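# Lay the boxed lamp flat, front up, on the stand

## Task

Put the fragile lamp box on the display stand lying flat with its front side upward. The entire box must be supported by the stand's top surface. Touching the raised rim at the edge is allowed, but resting on top of the rim is not, and the box may contact nothing else. Release it and leave it motionless. The lamp breaks, and the task fails, if the box is dropped, falls or gets bumped while not held or pressed, or if it is struck or set down hard while held or pressed. The task also fails if the box ever contacts the table or the side of the stand below its top board, if anything is put or knocked off the table, or if at the end the gripper still grips the box or any other loose item or still bears a large share of the box's weight. Open the fingers and move the gripper away when finished.

## Robot and tools

ROBOT. One six-joint arm with a two-finger parallel gripper. Joints, base outward: waist, shoulder, elbow, wrist pitch, wrist yaw, wrist roll. Ranges (rad): waist -3.054 to 3.054, shoulder 0.000 to 3.142, elbow 0.000 to 2.356, wrist pitch -1.571 to 1.571, wrist yaw -1.571 to 1.571, wrist roll -3.142 to 3.142. Load limits (N m): 18.2, 22.5, 22.4, 5.92, 5.9, 5.54; a carried object's weight adds to them.

FRAMES. Scene frame: origin on the table surface under the arm base, +z up, +y to the left when facing along +x. The base may be slightly tilted. Gripper frame: fingers extend along its +x, close along its y. end_effector_position is the pinch point between the pads, 3 to 4 cm short of the fingertips. Reported positions get less accurate far from the base.

ROW FORMAT (shared by execute_actions and move). Eight plain numbers: x, y, z, qw, qx, qy, qz, opening. x, y, z are an absolute target for the pinch point in metres, scene frame. qw..qz are an absolute orientation quaternion, w first, scene frame. opening runs -1 to 1: +1 is fully open (0.088 m), empty fingers touch near -0.80, nothing lower closes further. A full close takes at least about 0.5 s. Repeat the wanted quaternion in every row rather than copying the last reported one, which may have drifted.

execute_actions(actions): a list of actions run in sequence. Each action is a list of 1 to 15 rows, one row per control step of 1/30 s; if fewer than 15 rows, the final row is held for the remaining steps. There is one arm, so each row is one pose. An action is rejected if its target lies over 0.6 m from the gripper's start position along any gripper axis; if the first action fails that test (against the last reported state) or any action is malformed, nothing runs. An empty list just reports state and images. Each step, the command is clipped to within 70 mm and 16 degrees of the measured pose, so far targets need several actions; position wins over orientation when both cannot be met.

move(target, speed, blocking): straight-line path toward one absolute 8-number row. speed in m/s, 0.002 to 0.5, default 0.25; rotation limited to twice that in rad/s. Path lasts 0.5 to 10 s; longer ones stop short. Opening is applied when the move starts. The path ignores obstacles, and the real gripper may lag, stray or overshoot speed, especially near full reach. Faster contact hits harder; aiming deeper past a contact presses harder. The result adds a move: line giving the ending (done, off_target, moving, held, fault), any limits (paced = pose clipped; held = some steps blocked, after which the arm may surge) and distance from target. blocking=false returns after 0.5 s while motion continues; other motion commands are refused until wait or stop shows it finished.

wait(seconds): 0 to 10, holds the last command; returns early if a running move ends. stop(): brakes the current move (needs room if fast); fingers keep moving. zoom_image(camera, region): camera is one of cam_head_left, cam_head_right, cam_high, cam_low, cam_wrist; region [x0, y0, x1, y1] in pixels from the top-left, at most 504 by 504. show_instructions(): shows reference pages. read_manual(section): licence texts, section "licences". finished_scene(scene): ends the current scene by its number; irreversible, reports success.

RESULTS. State line: pose (position m, quaternion wxyz) and linear/angular velocities. Hand target: pose the controller is currently driving toward. Joint positions / Joint velocities: the six joints in the order above, then finger pad gap (m). grip_measured: finger opening on the command scale; to hold something keep commanding clearly below it (further below squeezes harder, roughly 34 N per pad max; readings may be off about 1 mm). Joint torques: total drive output, noisy and offset, nonzero even in free air. pose unreachable: the clearance check altered or blocked the command (the base mount counts as arm). All five cameras are 504x504, with calibration given; the wrist camera follows the hand.

FAULTS. TORQUE FAULT: a joint hit its load limit; the arm halts 10 s and the rest of the call is dropped. MOTOR HOT appears from 50 °C; at 95 °C an OVER-TEMPERATURE FAULT holds the arm, and if cooling fails the arm loses power and goes limp. Holding loads heats motors, even while you think.

PRACTICE. Friction can leave the gripper short or tilted and may swallow tiny moves, so check pose after each move and correct tilt. The simulation runs while you think, holding the last command. Approach and lower the box slowly; never let it touch the table or the stand's side; avoid drops, hard set-downs, knocks and hard pushes; loose objects may occasionally be nudged by outside pushes. Finish by opening the fingers and lifting clear.

Each tool is called after "Request:" by a JSON object that holds its "name" and its "arguments".

Reference images:

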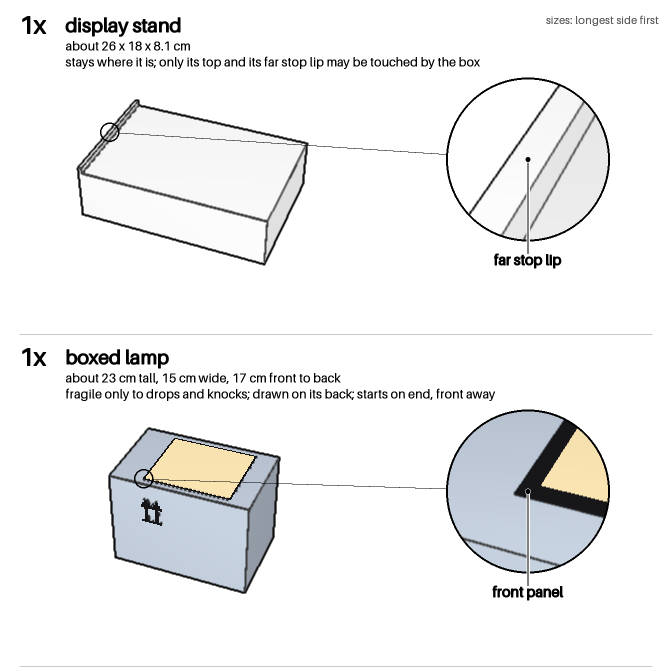

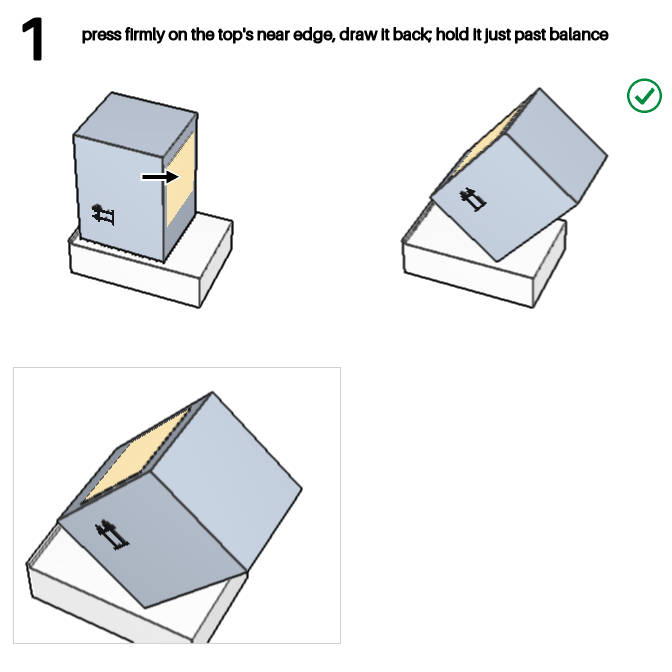

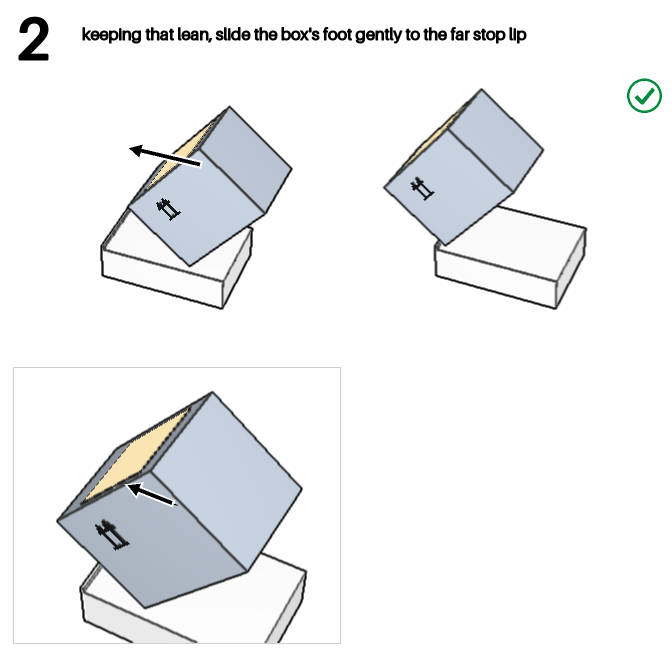

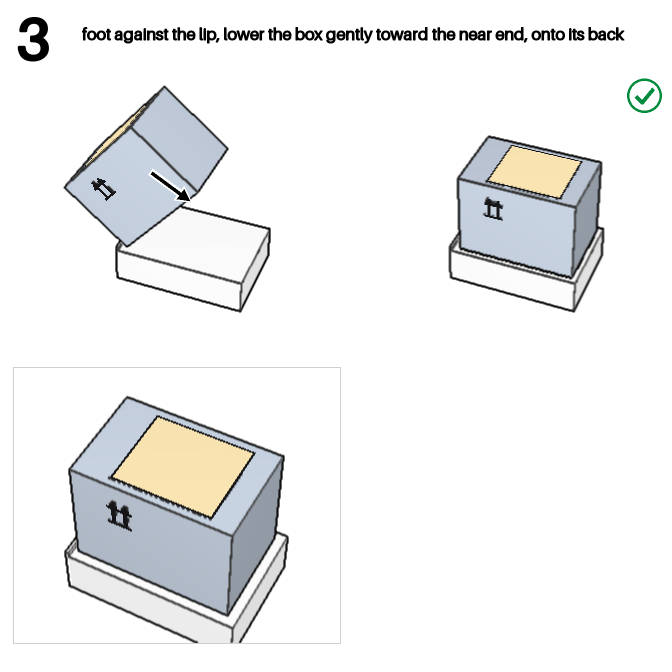

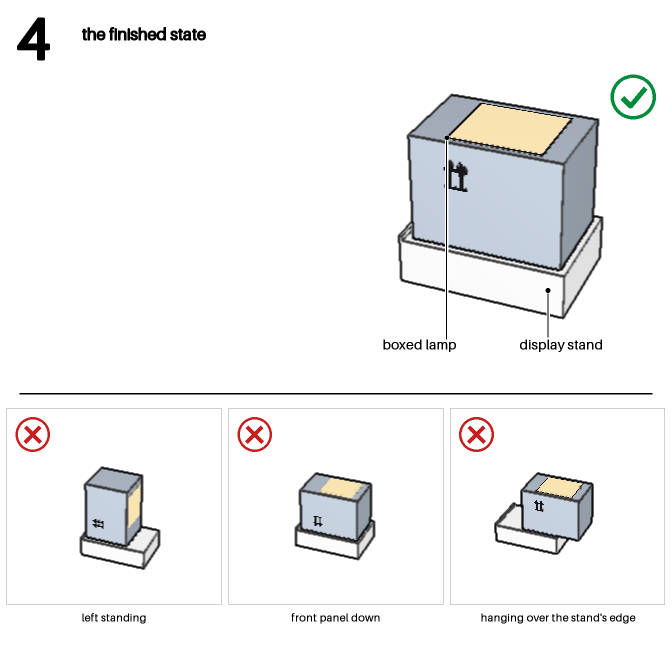

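## Session

Request:
{"name": "execute_actions", "arguments": {"actions": []}}

Scene clock: 0.00 s.
end_effector_position=(+0.2776, -0.4294, +0.1700) grip_measured=+0.842 end_effector_quat_wxyz=(+0.471, +0.529, +0.470, -0.526) end_effector_velocity=(-0.002, +0.006, -0.001) end_effector_angular_velocity=(+0.030, +0.003, +0.022)
Joint positions: [-0.338  1.694  2.053 -1.362  0.669  0.959  0.08 ]
Joint velocities: [-0.002 -0.002 -0.007 -0.022 -0.022 -0.007 -0.   ]
Joint torques (N m, as the arm reports them, + toward a larger angle): no reading
Motor temperatures (°C, as the motors report them): [29 29 28 28 30 29]
Heat: hottest wrist yaw 30 °C (+0.0 °C/min).
Hand target: +0.278, -0.429, +0.170; +0.471, +0.529, +0.470, -0.526

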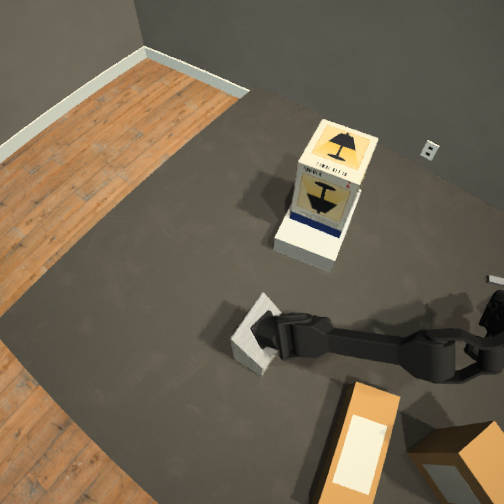

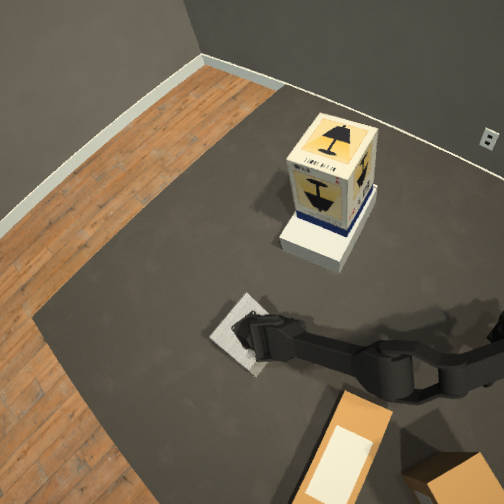

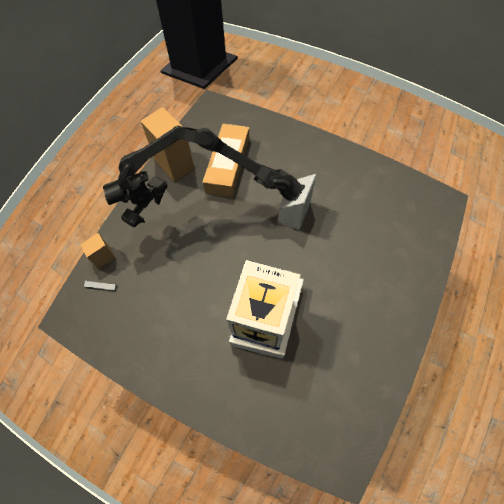

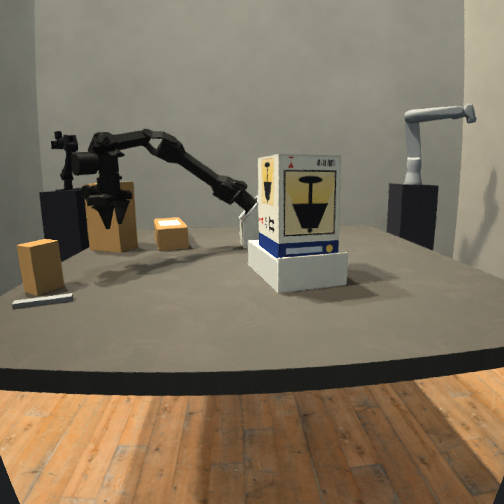

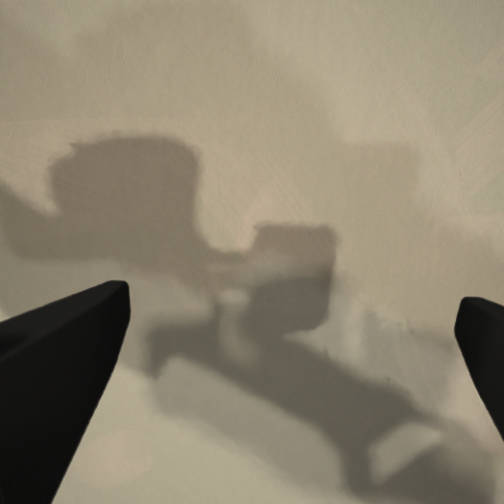

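Request:
{"name": "zoom_image", "arguments": {"camera": "cam_high", "region": [200,240,330,370]}}

Request:
{"name": "zoom_image", "arguments": {"camera": "cam_head_right", "region": [250,105,420,275]}}

Request:
{"name": "zoom_image", "arguments": {"camera": "cam_low", "region": [220,140,380,300]}}

Region (200, 240, 330, 370) of cam_high's 504x504 image, scaled by 3.877, with more detail than that image has.

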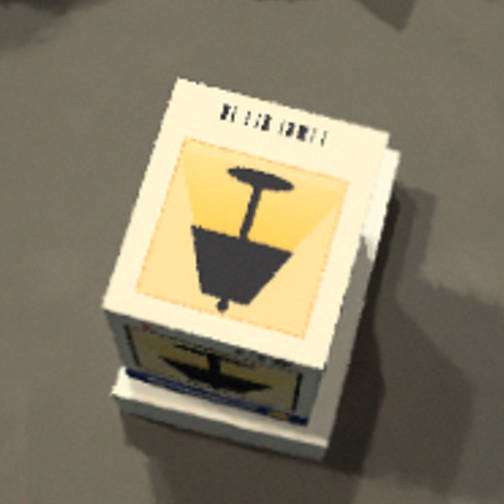

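Region (250, 105, 420, 275) of cam_head_right's 504x504 image, scaled by 2.965, with more detail than that image has.

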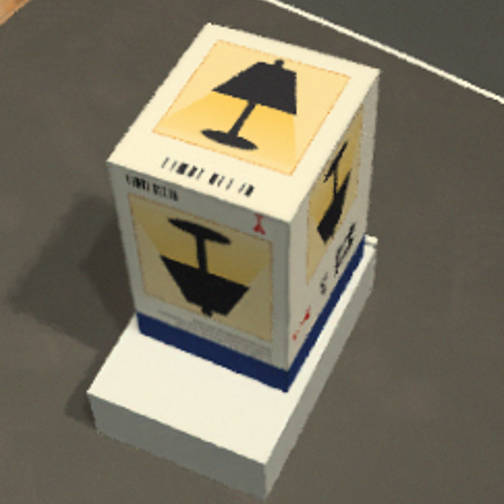

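Region (220, 140, 380, 300) of cam_low's 504x504 image, scaled by 3.150, with more detail than that image has.

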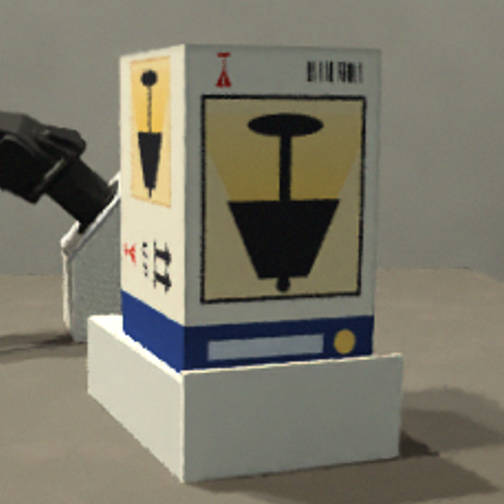

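Request:
{"name": "move", "arguments": {"target": [0.27,-0.2,0.42,0.862,-0.05,0.4975,0.087,0.6], "speed": 0.4}}

Request:
{"name": "move", "arguments": {"target": [0.348,0.071,0.375,0.862,-0.05,0.4975,0.087,0.6]}}

Scene clock: 20.77 s.
end_effector_position=(+0.2697, -0.2030, +0.4152) grip_measured=+0.600 end_effector_quat_wxyz=(+0.904, -0.030, +0.416, +0.098) end_effector_velocity=(-0.002, -0.000, -0.000) end_effector_angular_velocity=(-0.024, +0.002, +0.018)
Joint positions: [ 0.941  1.378  1.689 -1.577  0.916  0.091  0.068]
Joint velocities: [ 0.007  0.002  0.002 -0.022  0.007 -0.007 -0.   ]
Joint torques (N m, as the arm reports them, + toward a larger angle): [ 2.6   2.43  2.26  1.17 -0.08 -0.24]
Motor temperatures (°C, as the motors report them): [30 33 28 28 30 29]
Heat: hottest shoulder 33 °C (+8.7 °C/min).
Hand target: +0.270, -0.202, +0.417; +0.904, -0.033, +0.414, +0.102
Off the commanded pose: 0.006 m, 11 deg.
joint sent to its limit — the command would take joint 4 (wrist pitch) past its lower limit, so that joint was sent only as far as its limit.
move: off_target
camera_calibration (this result's frames):
cam_wrist: T_world_to_cam=[[0.246085, -0.969027, -0.020694, -0.242663], [-0.916044, -0.225548, -0.331649, 0.366331], [0.31671, 0.100571, -0.943176, 0.399593], [0, 0, 0, 1]] pos_world=[0.268736, -0.192709, 0.493358]

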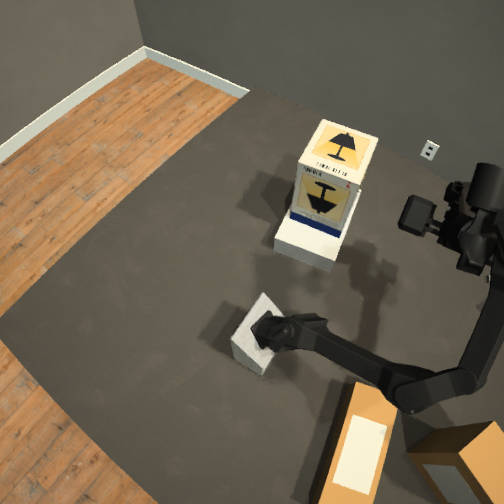

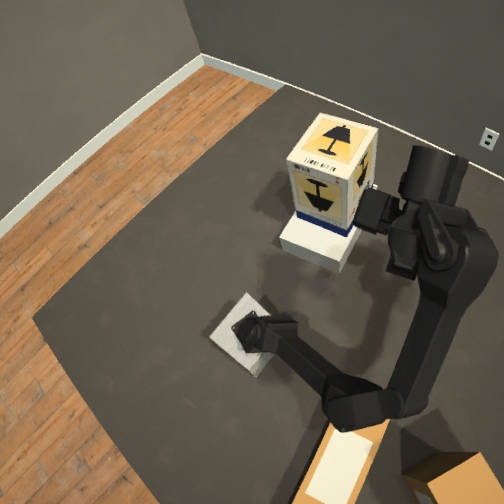

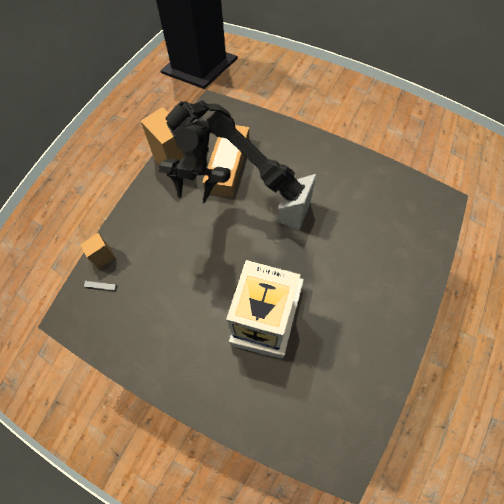

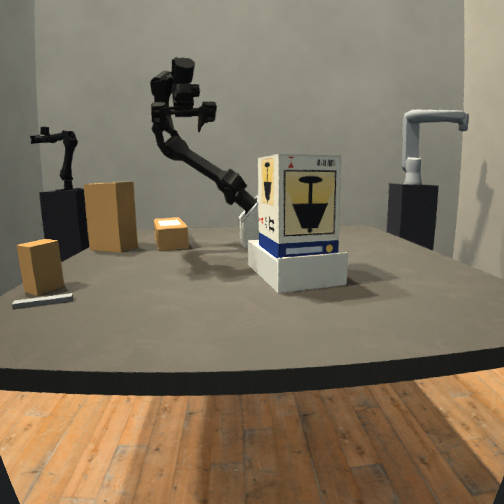

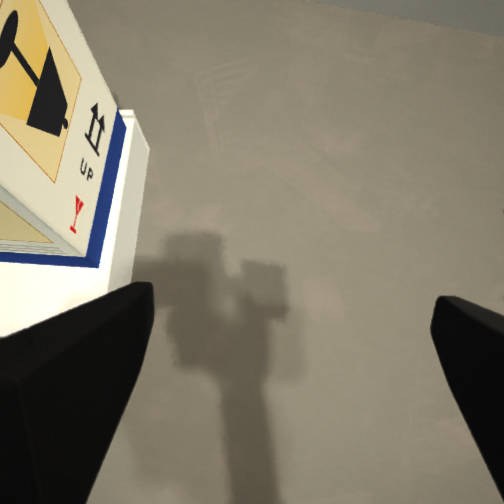

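Scene clock: 22.50 s.
end_effector_position=(+0.3490, +0.0697, +0.3762) grip_measured=+0.600 end_effector_quat_wxyz=(+0.862, -0.053, +0.497, +0.087) end_effector_velocity=(-0.002, +0.000, -0.001) end_effector_angular_velocity=(+0.016, +0.018, +0.003)
Joint positions: [ 1.065  2.161  1.737 -1.306  0.893  0.515  0.068]
Joint velocities: [-0.002 -0.002  0.002 -0.007 -0.022  0.007 -0.   ]
Joint torques (N m, as the arm reports them, + toward a larger angle): [ 4.79 -4.68  4.22  0.86  0.13  0.23]
Motor temperatures (°C, as the motors report them): [31 32 29 28 30 29]
Heat: hottest shoulder 32 °C (+5.3 °C/min).
Hand target: +0.349, +0.071, +0.377; +0.862, -0.050, +0.497, +0.087
Off the commanded pose: 0.002 m, 0 deg.
move: done
camera_calibration (this result's frames):
cam_wrist: T_world_to_cam=[[0.246655, -0.969098, 0.00319436, -0.00788144], [-0.958094, -0.244347, -0.149504, 0.435017], [0.145664, 0.0338154, -0.988756, 0.391797], [0, 0, 0, 1]] pos_world=[0.36166, 0.0854085, 0.452454]

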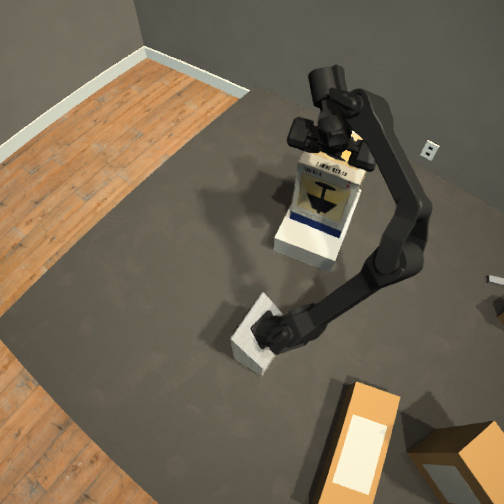

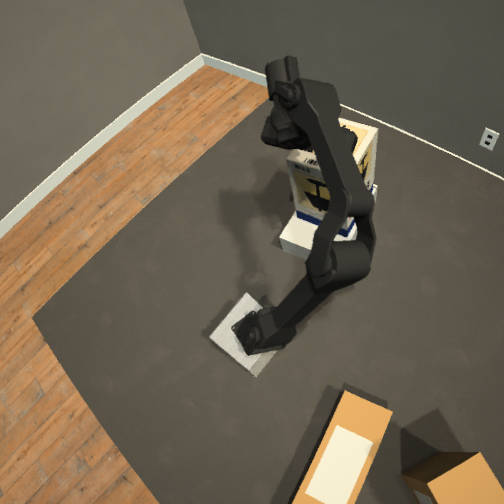

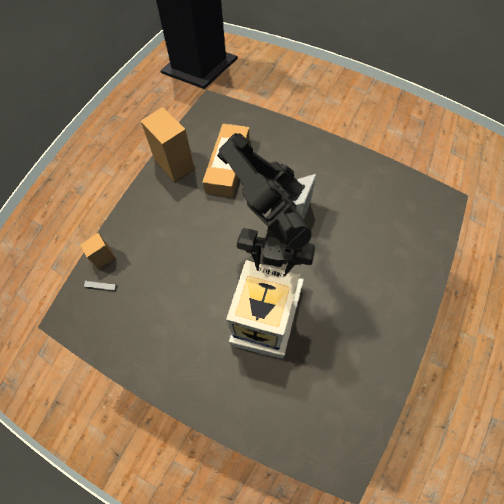

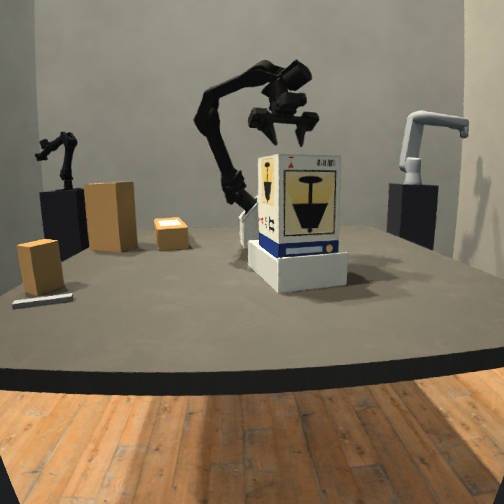

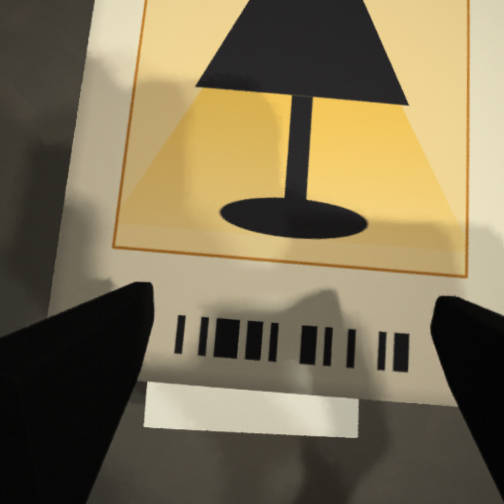

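Request:
{"name": "move", "arguments": {"target": [0.344,0.069,0.335,0.863,-0.043,0.498,0.074,0.6], "speed": 0.025}}

Scene clock: 30.37 s.
end_effector_position=(+0.3442, +0.0725, +0.3444) grip_measured=+0.600 end_effector_quat_wxyz=(+0.868, -0.037, +0.489, +0.078) end_effector_velocity=(+0.000, -0.000, +0.000) end_effector_angular_velocity=(+0.010, -0.005, +0.009)
Joint positions: [ 1.037  2.086  1.522 -1.103  0.908  0.486  0.068]
Joint velocities: [-0.002 -0.012 -0.012  0.022 -0.007 -0.022 -0.   ]
Joint torques (N m, as the arm reports them, + toward a larger angle): [ 3.19 -5.22  1.62  1.05  0.21 -0.06]
Motor temperatures (°C, as the motors report them): [31 32 29 29 30 29]
Heat: hottest shoulder 32 °C (+4.0 °C/min).
Hand target: +0.344, +0.069, +0.335; +0.863, -0.043, +0.498, +0.074
Off the commanded pose: 0.010 m, 1 deg.
move: off_target
camera_calibration (this result's frames):
cam_wrist: T_world_to_cam=[[0.215187, -0.97648, -0.013485, 0.0132109], [-0.962809, -0.209823, -0.170214, 0.432635], [0.163381, 0.0496114, -0.985315, 0.352526], [0, 0, 0, 1]] pos_world=[0.356106, 0.0861878, 0.421167]

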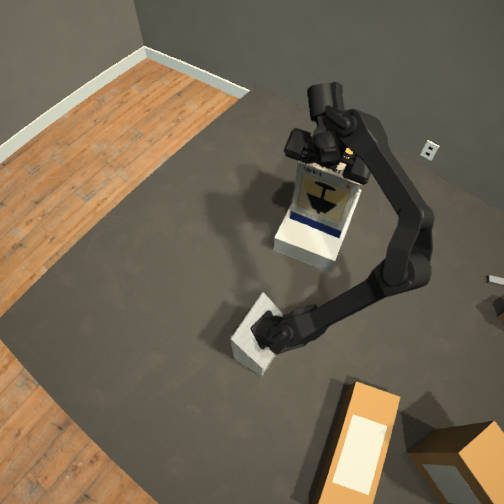

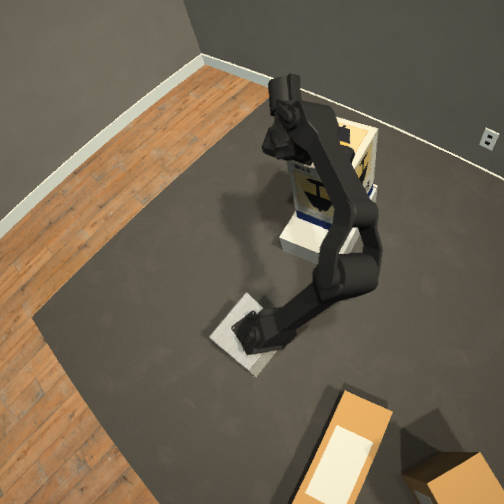

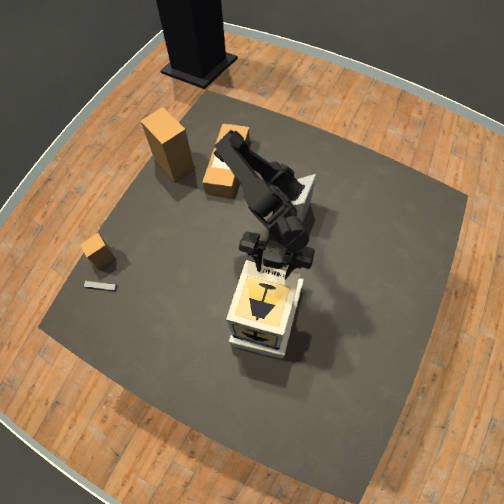

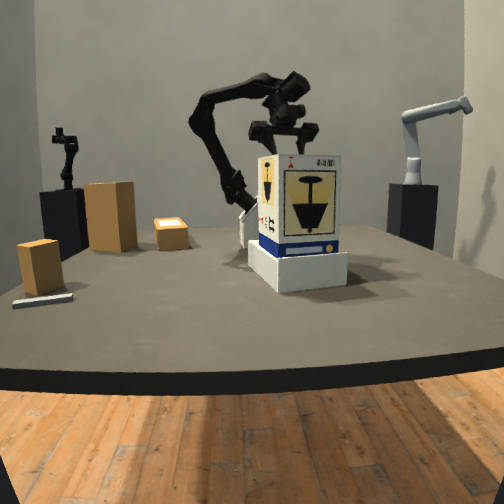

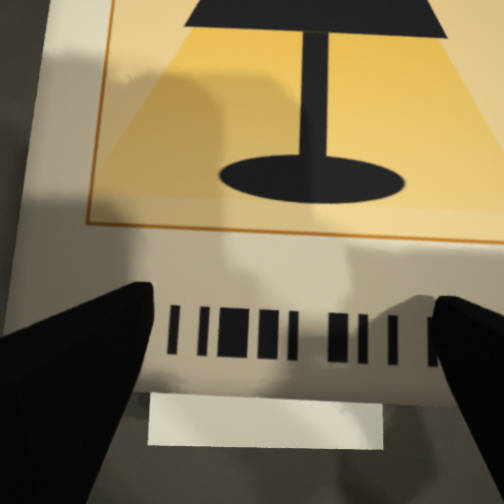

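Request:
{"name": "move", "arguments": {"target": [0.342,0.066,0.325,0.863,-0.043,0.498,0.074,0.6], "speed": 0.025}}

Request:
{"name": "execute_actions", "arguments": {"actions": [[[0.335,0.064,0.325,0.863,-0.043,0.498,0.074,0.6]],[[0.327,0.063,0.325,0.863,-0.043,0.498,0.074,0.6]],[[0.319,0.061,0.325,0.863,-0.043,0.498,0.074,0.6]],[[0.311,0.06,0.325,0.863,-0.043,0.498,0.074,0.6]]]}}

Scene clock: 33.97 s.
end_effector_position=(+0.3425, +0.0710, +0.3431) grip_measured=+0.598 end_effector_quat_wxyz=(+0.874, -0.033, +0.478, +0.079) end_effector_velocity=(-0.001, +0.001, -0.002) end_effector_angular_velocity=(-0.005, +0.003, +0.019)
Joint positions: [ 1.039  2.054  1.471 -1.046  0.916  0.461  0.068]
Joint velocities: [-0.002 -0.002 -0.007  0.007 -0.007 -0.022  0.   ]
Joint torques (N m, as the arm reports them, + toward a larger angle): [ 2.12 -4.65  0.66  0.42 -0.04  0.06]
Motor temperatures (°C, as the motors report them): [31 32 29 29 30 29]
Heat: hottest shoulder 32 °C (+3.5 °C/min).
Hand target: +0.342, +0.066, +0.325; +0.863, -0.043, +0.498, +0.074
Off the commanded pose: 0.019 m, 3 deg.
move: off_target
camera_calibration (this result's frames):
cam_wrist: T_world_to_cam=[[0.213941, -0.97669, -0.0174926, 0.0139634], [-0.958629, -0.206475, -0.195957, 0.437639], [0.187777, 0.0586921, -0.980457, 0.340895], [0, 0, 0, 1]] pos_world=[0.352534, 0.0839917, 0.420236]

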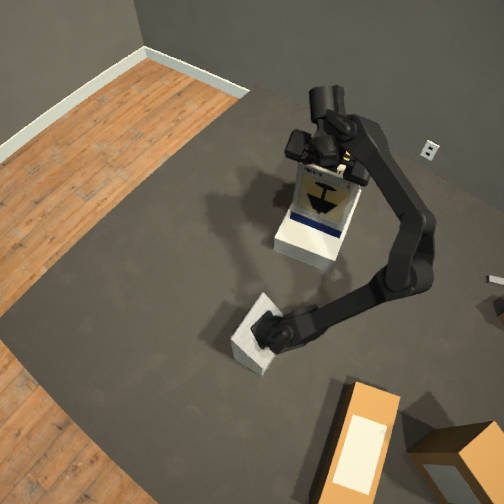

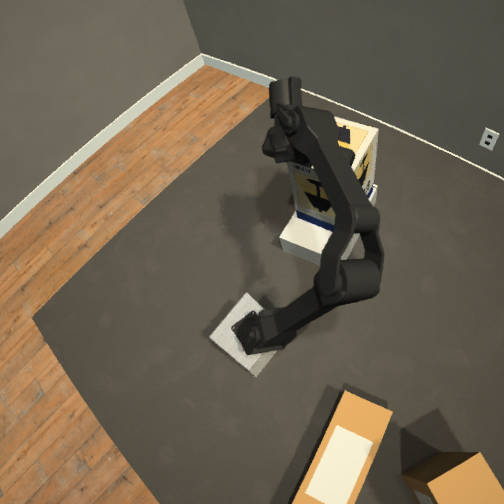

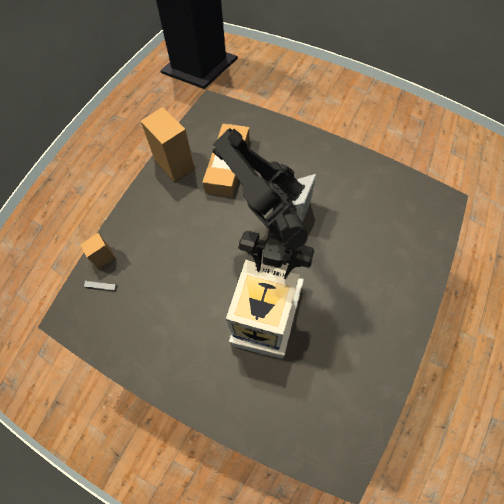

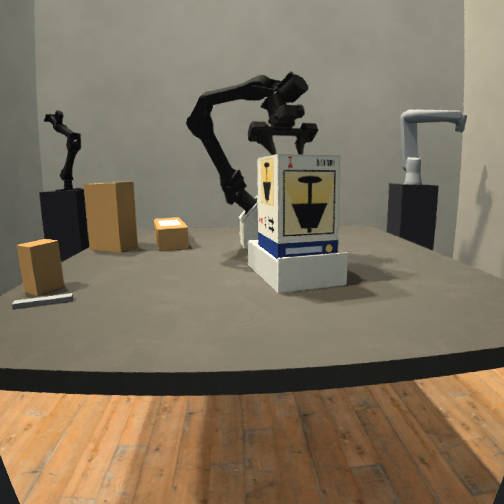

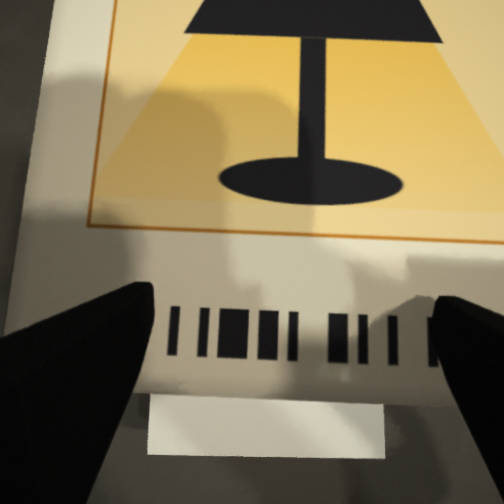

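Scene clock: 35.97 s.
end_effector_position=(+0.3163, +0.0599, +0.3420) grip_measured=+0.600 end_effector_quat_wxyz=(+0.876, -0.033, +0.476, +0.071) end_effector_velocity=(-0.001, -0.001, -0.002) end_effector_angular_velocity=(+0.003, +0.010, -0.001)
Joint positions: [ 1.083  1.979  1.377 -1.088  0.927  0.541  0.068]
Joint velocities: [-0.002 -0.002 -0.002 -0.007 -0.007  0.007 -0.   ]
Joint torques (N m, as the arm reports them, + toward a larger angle): [ 2.55 -3.33  0.34 -0.03 -0.57  0.43]
Motor temperatures (°C, as the motors report them): [31 32 29 29 30 29]
Heat: hottest shoulder 32 °C (+3.3 °C/min).
Hand target: +0.311, +0.060, +0.325; +0.863, -0.043, +0.498, +0.074
Off the commanded pose: 0.018 m, 3 deg.
camera_calibration (this result's frames):
cam_wrist: T_world_to_cam=[[0.201616, -0.979424, -0.00889811, 0.00983415], [-0.959815, -0.195753, -0.201089, 0.41154], [0.195209, 0.0490833, -0.979533, 0.343308], [0, 0, 0, 1]] pos_world=[0.326003, 0.0733412, 0.419125]

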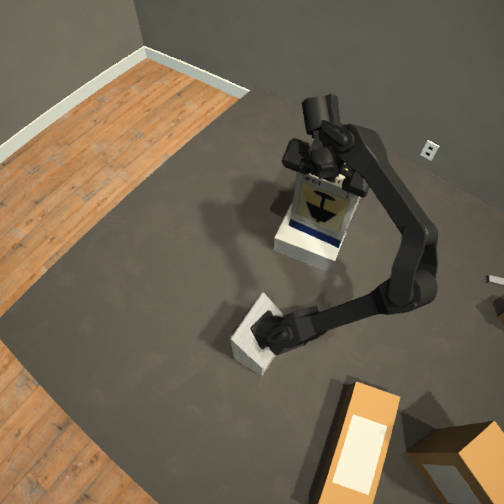

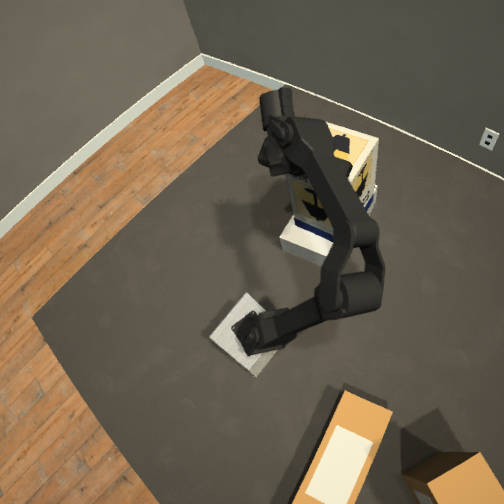

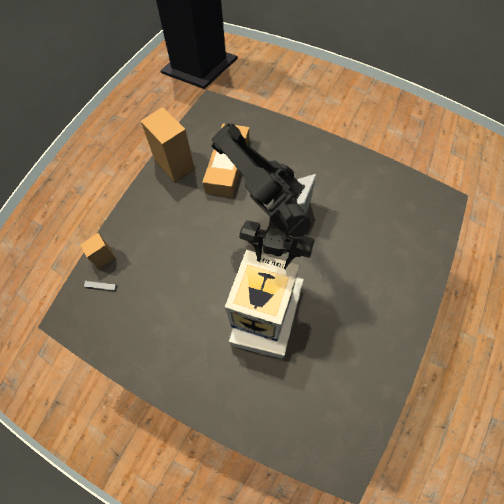

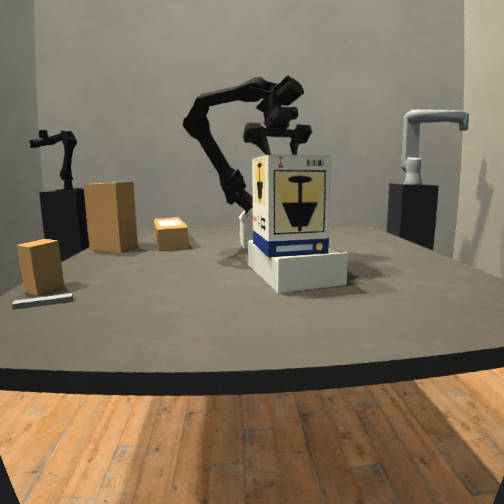

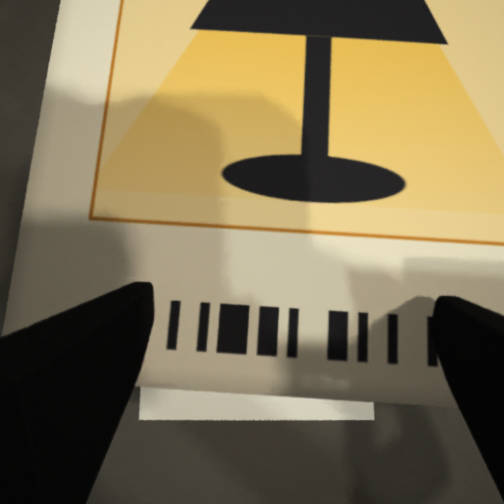

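Request:
{"name": "execute_actions", "arguments": {"actions": [[[0.32,0.067,0.328,0.863,-0.043,0.498,0.074,0.6]],[[0.33,0.07,0.328,0.863,-0.043,0.498,0.074,0.6]],[[0.34,0.072,0.328,0.863,-0.043,0.498,0.074,0.6]],[[0.348,0.073,0.328,0.863,-0.043,0.498,0.074,0.6]],[[0.344,0.071,0.352,0.863,-0.043,0.498,0.074,0.6]],[[0.337,0.066,0.354,0.84,-0.046,0.535,0.072,0.6]],[[0.337,0.066,0.343,0.84,-0.046,0.535,0.072,0.6]],[[0.337,0.066,0.333,0.84,-0.046,0.535,0.072,0.6]]]}}

Scene clock: 44.43 s.
end_effector_position=(+0.3366, +0.0688, +0.3448) grip_measured=+0.599 end_effector_quat_wxyz=(+0.848, -0.039, +0.523, +0.074) end_effector_velocity=(-0.001, -0.001, -0.001) end_effector_angular_velocity=(+0.002, +0.010, -0.001)
Joint positions: [ 1.039  2.124  1.598 -1.253  0.871  0.577  0.068]
Joint velocities: [-0.002 -0.002 -0.002 -0.007 -0.007  0.007 -0.   ]
Joint torques (N m, as the arm reports them, + toward a larger angle): [ 2.94 -4.9   1.13  1.02  0.02 -0.2 ]
Motor temperatures (°C, as the motors report them): [31 32 29 29 30 29]
Heat: hottest shoulder 32 °C (+2.7 °C/min).
Hand target: +0.337, +0.066, +0.333; +0.840, -0.046, +0.535, +0.072
Off the commanded pose: 0.012 m, 2 deg.
camera_calibration (this result's frames):
cam_wrist: T_world_to_cam=[[0.210823, -0.97739, -0.0162226, 0.0137388], [-0.973588, -0.208457, -0.0931196, 0.401613], [0.0876324, 0.0354259, -0.995523, 0.384326], [0, 0, 0, 1]] pos_world=[0.35443, 0.0835321, 0.420226]

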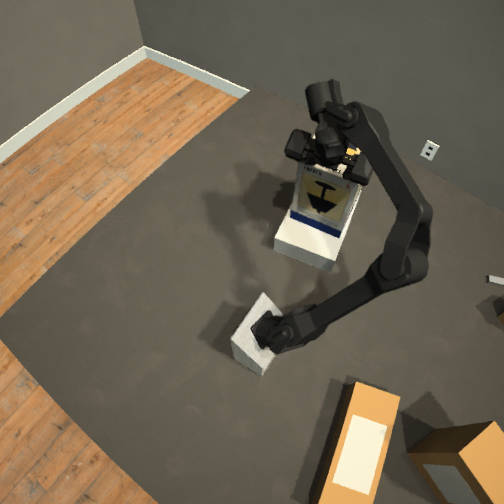

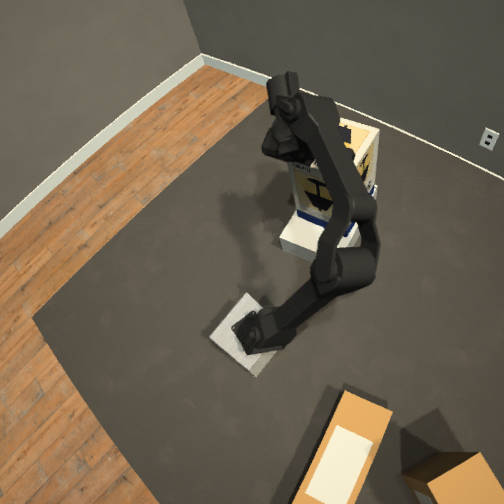

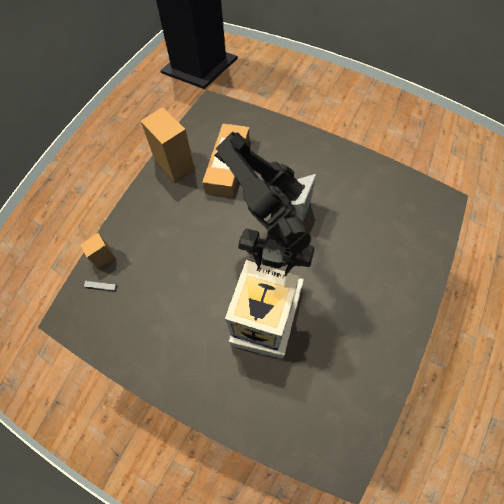

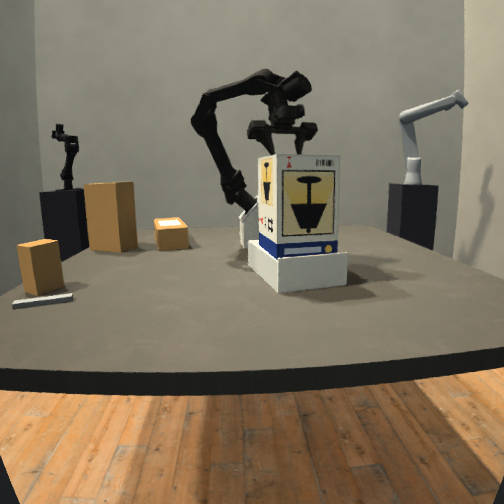

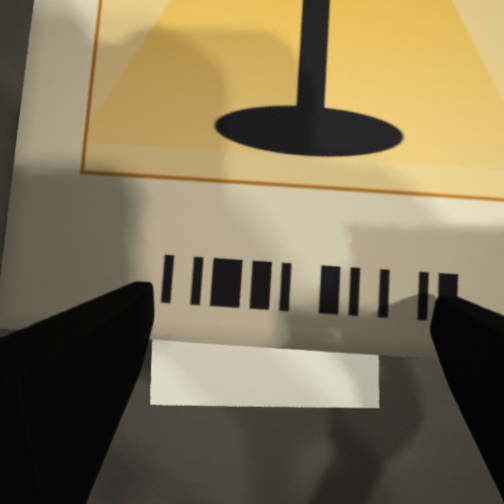

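Request:
{"name": "execute_actions", "arguments": {"actions": [[[0.337,0.067,0.321,0.84,-0.046,0.535,0.072,0.6]],[[0.336,0.067,0.31,0.84,-0.046,0.535,0.072,0.6]],[[0.329,0.066,0.31,0.84,-0.046,0.535,0.072,0.6]],[[0.322,0.065,0.31,0.84,-0.046,0.535,0.072,0.6]],[[0.314,0.064,0.31,0.84,-0.046,0.535,0.072,0.6]],[[0.306,0.063,0.311,0.84,-0.046,0.535,0.072,0.6]]]}}

Scene clock: 50.00 s.
end_effector_position=(+0.3099, +0.0657, +0.3410) grip_measured=+0.599 end_effector_quat_wxyz=(+0.864, -0.033, +0.496, +0.075) end_effector_velocity=(-0.003, -0.003, -0.003) end_effector_angular_velocity=(-0.016, +0.015, +0.019)
Joint positions: [ 1.093  2.014  1.416 -1.16   0.892  0.6    0.068]
Joint velocities: [-0.002 -0.002 -0.002 -0.022 -0.007 -0.007 -0.   ]
Joint torques (N m, as the arm reports them, + toward a larger angle): [ 0.49 -2.12 -0.96 -0.36 -0.9   0.61]
Motor temperatures (°C, as the motors report them): [31 31 29 29 30 29]
Heat: hottest waist 31 °C (+1.2 °C/min).
Hand target: +0.305, +0.063, +0.312; +0.840, -0.046, +0.535, +0.072
Off the commanded pose: 0.030 m, 5 deg.
camera_calibration (this result's frames):
cam_wrist: T_world_to_cam=[[0.20775, -0.977997, -0.018994, 0.0181824], [-0.966929, -0.202385, -0.155206, 0.393333], [0.147947, 0.0506099, -0.987699, 0.360628], [0, 0, 0, 1]] pos_world=[0.323194, 0.0791356, 0.417585]

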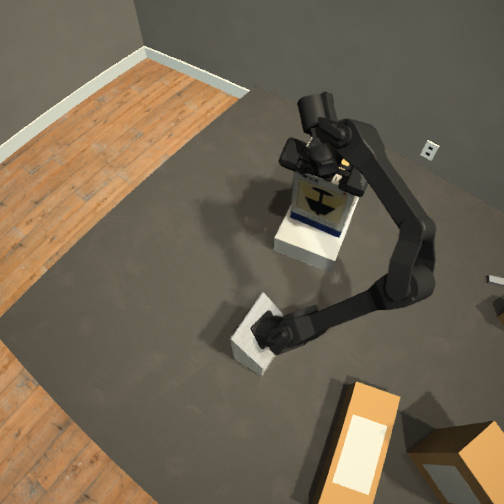

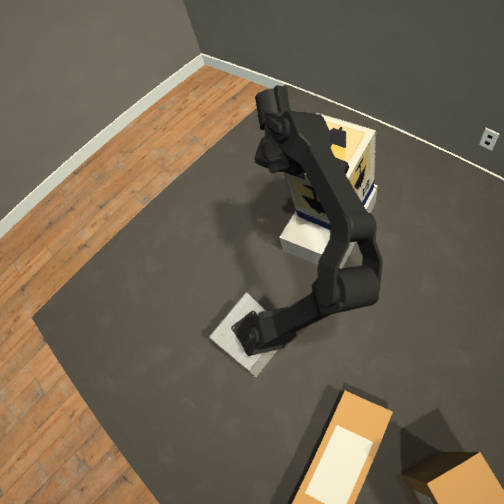

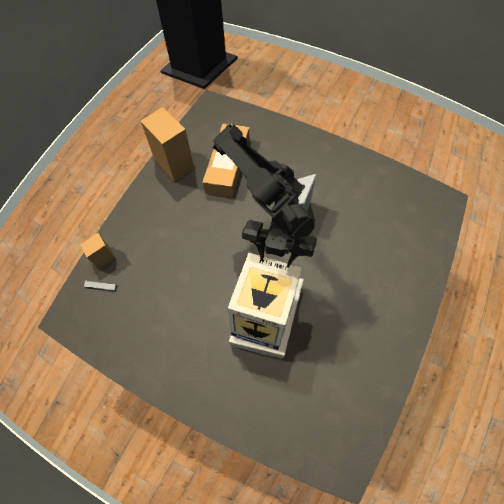

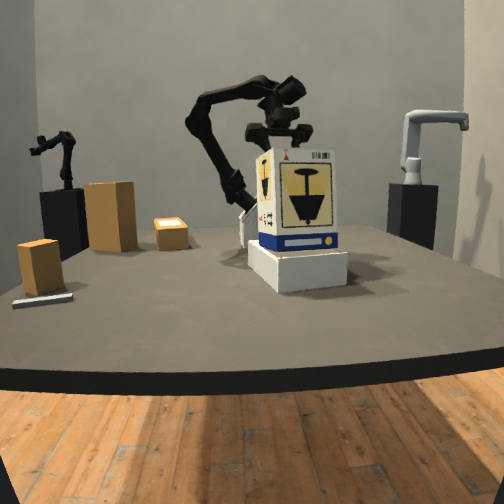

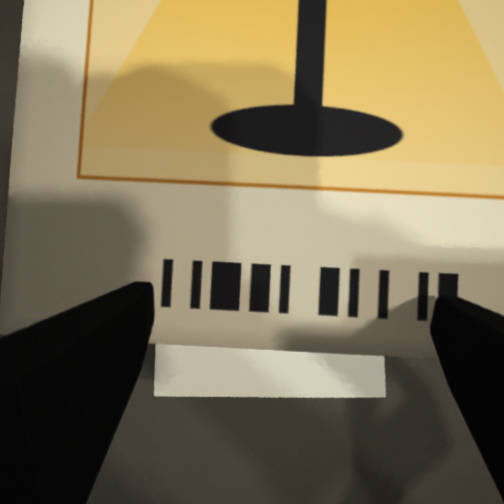

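Request:
{"name": "execute_actions", "arguments": {"actions": [[[0.296,0.061,0.313,0.84,-0.046,0.535,0.072,0.6]],[[0.286,0.06,0.314,0.846,-0.045,0.526,0.072,0.6]],[[0.276,0.058,0.314,0.852,-0.044,0.517,0.073,0.6]],[[0.266,0.056,0.313,0.857,-0.044,0.508,0.073,0.6]],[[0.256,0.055,0.312,0.863,-0.043,0.498,0.074,0.6]],[[0.246,0.053,0.31,0.869,-0.042,0.488,0.074,0.6]],[[0.236,0.051,0.306,0.874,-0.041,0.479,0.075,0.6]]]}}

Scene clock: 58.53 s.
end_effector_position=(+0.2369, +0.0530, +0.3103) grip_measured=+0.600 end_effector_quat_wxyz=(+0.875, -0.040, +0.475, +0.079) end_effector_velocity=(-0.001, -0.003, -0.003) end_effector_angular_velocity=(-0.007, +0.013, +0.007)
Joint positions: [ 1.23   1.816  1.059 -1.113  0.891  0.754  0.068]
Joint velocities: [-0.007 -0.007 -0.007 -0.007 -0.007 -0.007  0.   ]
Joint torques (N m, as the arm reports them, + toward a larger angle): [ 2.35 -3.53  2.32  1.1   0.3   0.2 ]
Motor temperatures (°C, as the motors report them): [31 31 29 29 30 29]
Heat: hottest waist 31 °C (+1.0 °C/min).
Hand target: +0.236, +0.051, +0.306; +0.874, -0.041, +0.479, +0.075
Off the commanded pose: 0.005 m, 1 deg.
camera_calibration (this result's frames):
cam_wrist: T_world_to_cam=[[0.219774, -0.97554, -0.00456657, 0.0129389], [-0.955956, -0.214424, -0.200425, 0.327448], [0.194544, 0.0484137, -0.979698, 0.32837], [0, 0, 0, 1]] pos_world=[0.2463, 0.0669374, 0.387392]

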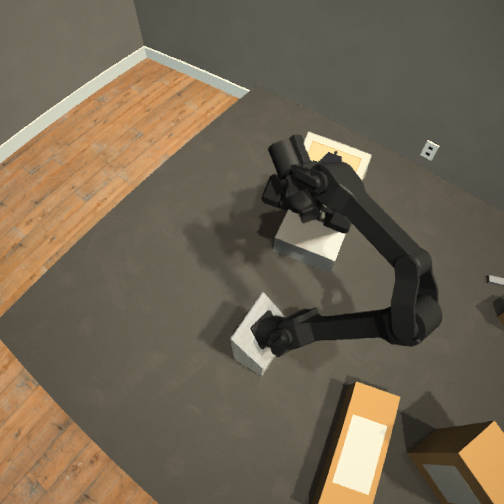

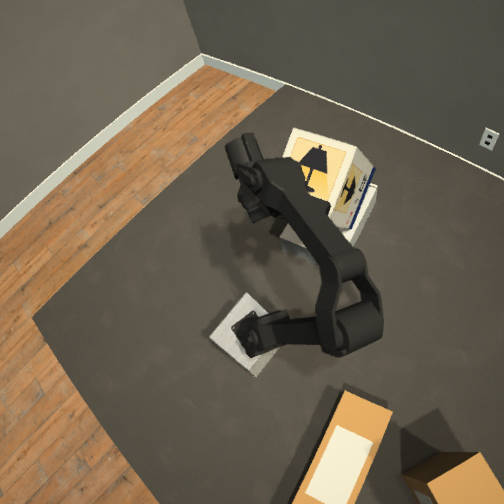

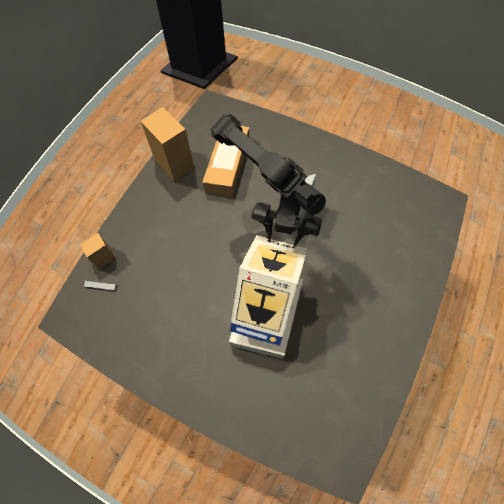

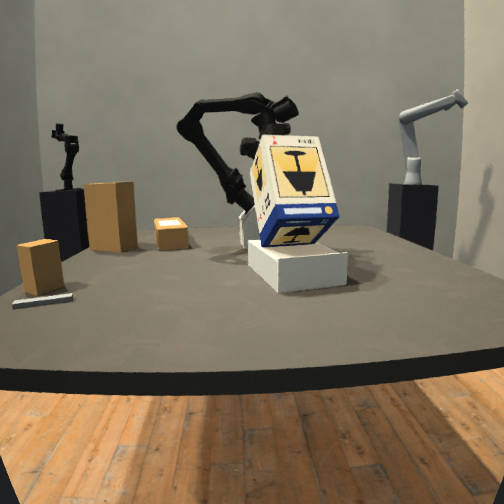

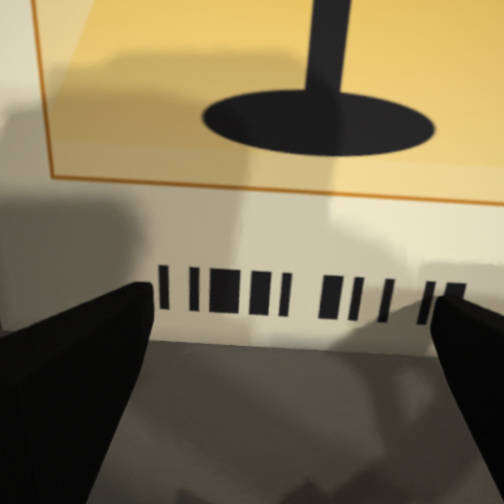

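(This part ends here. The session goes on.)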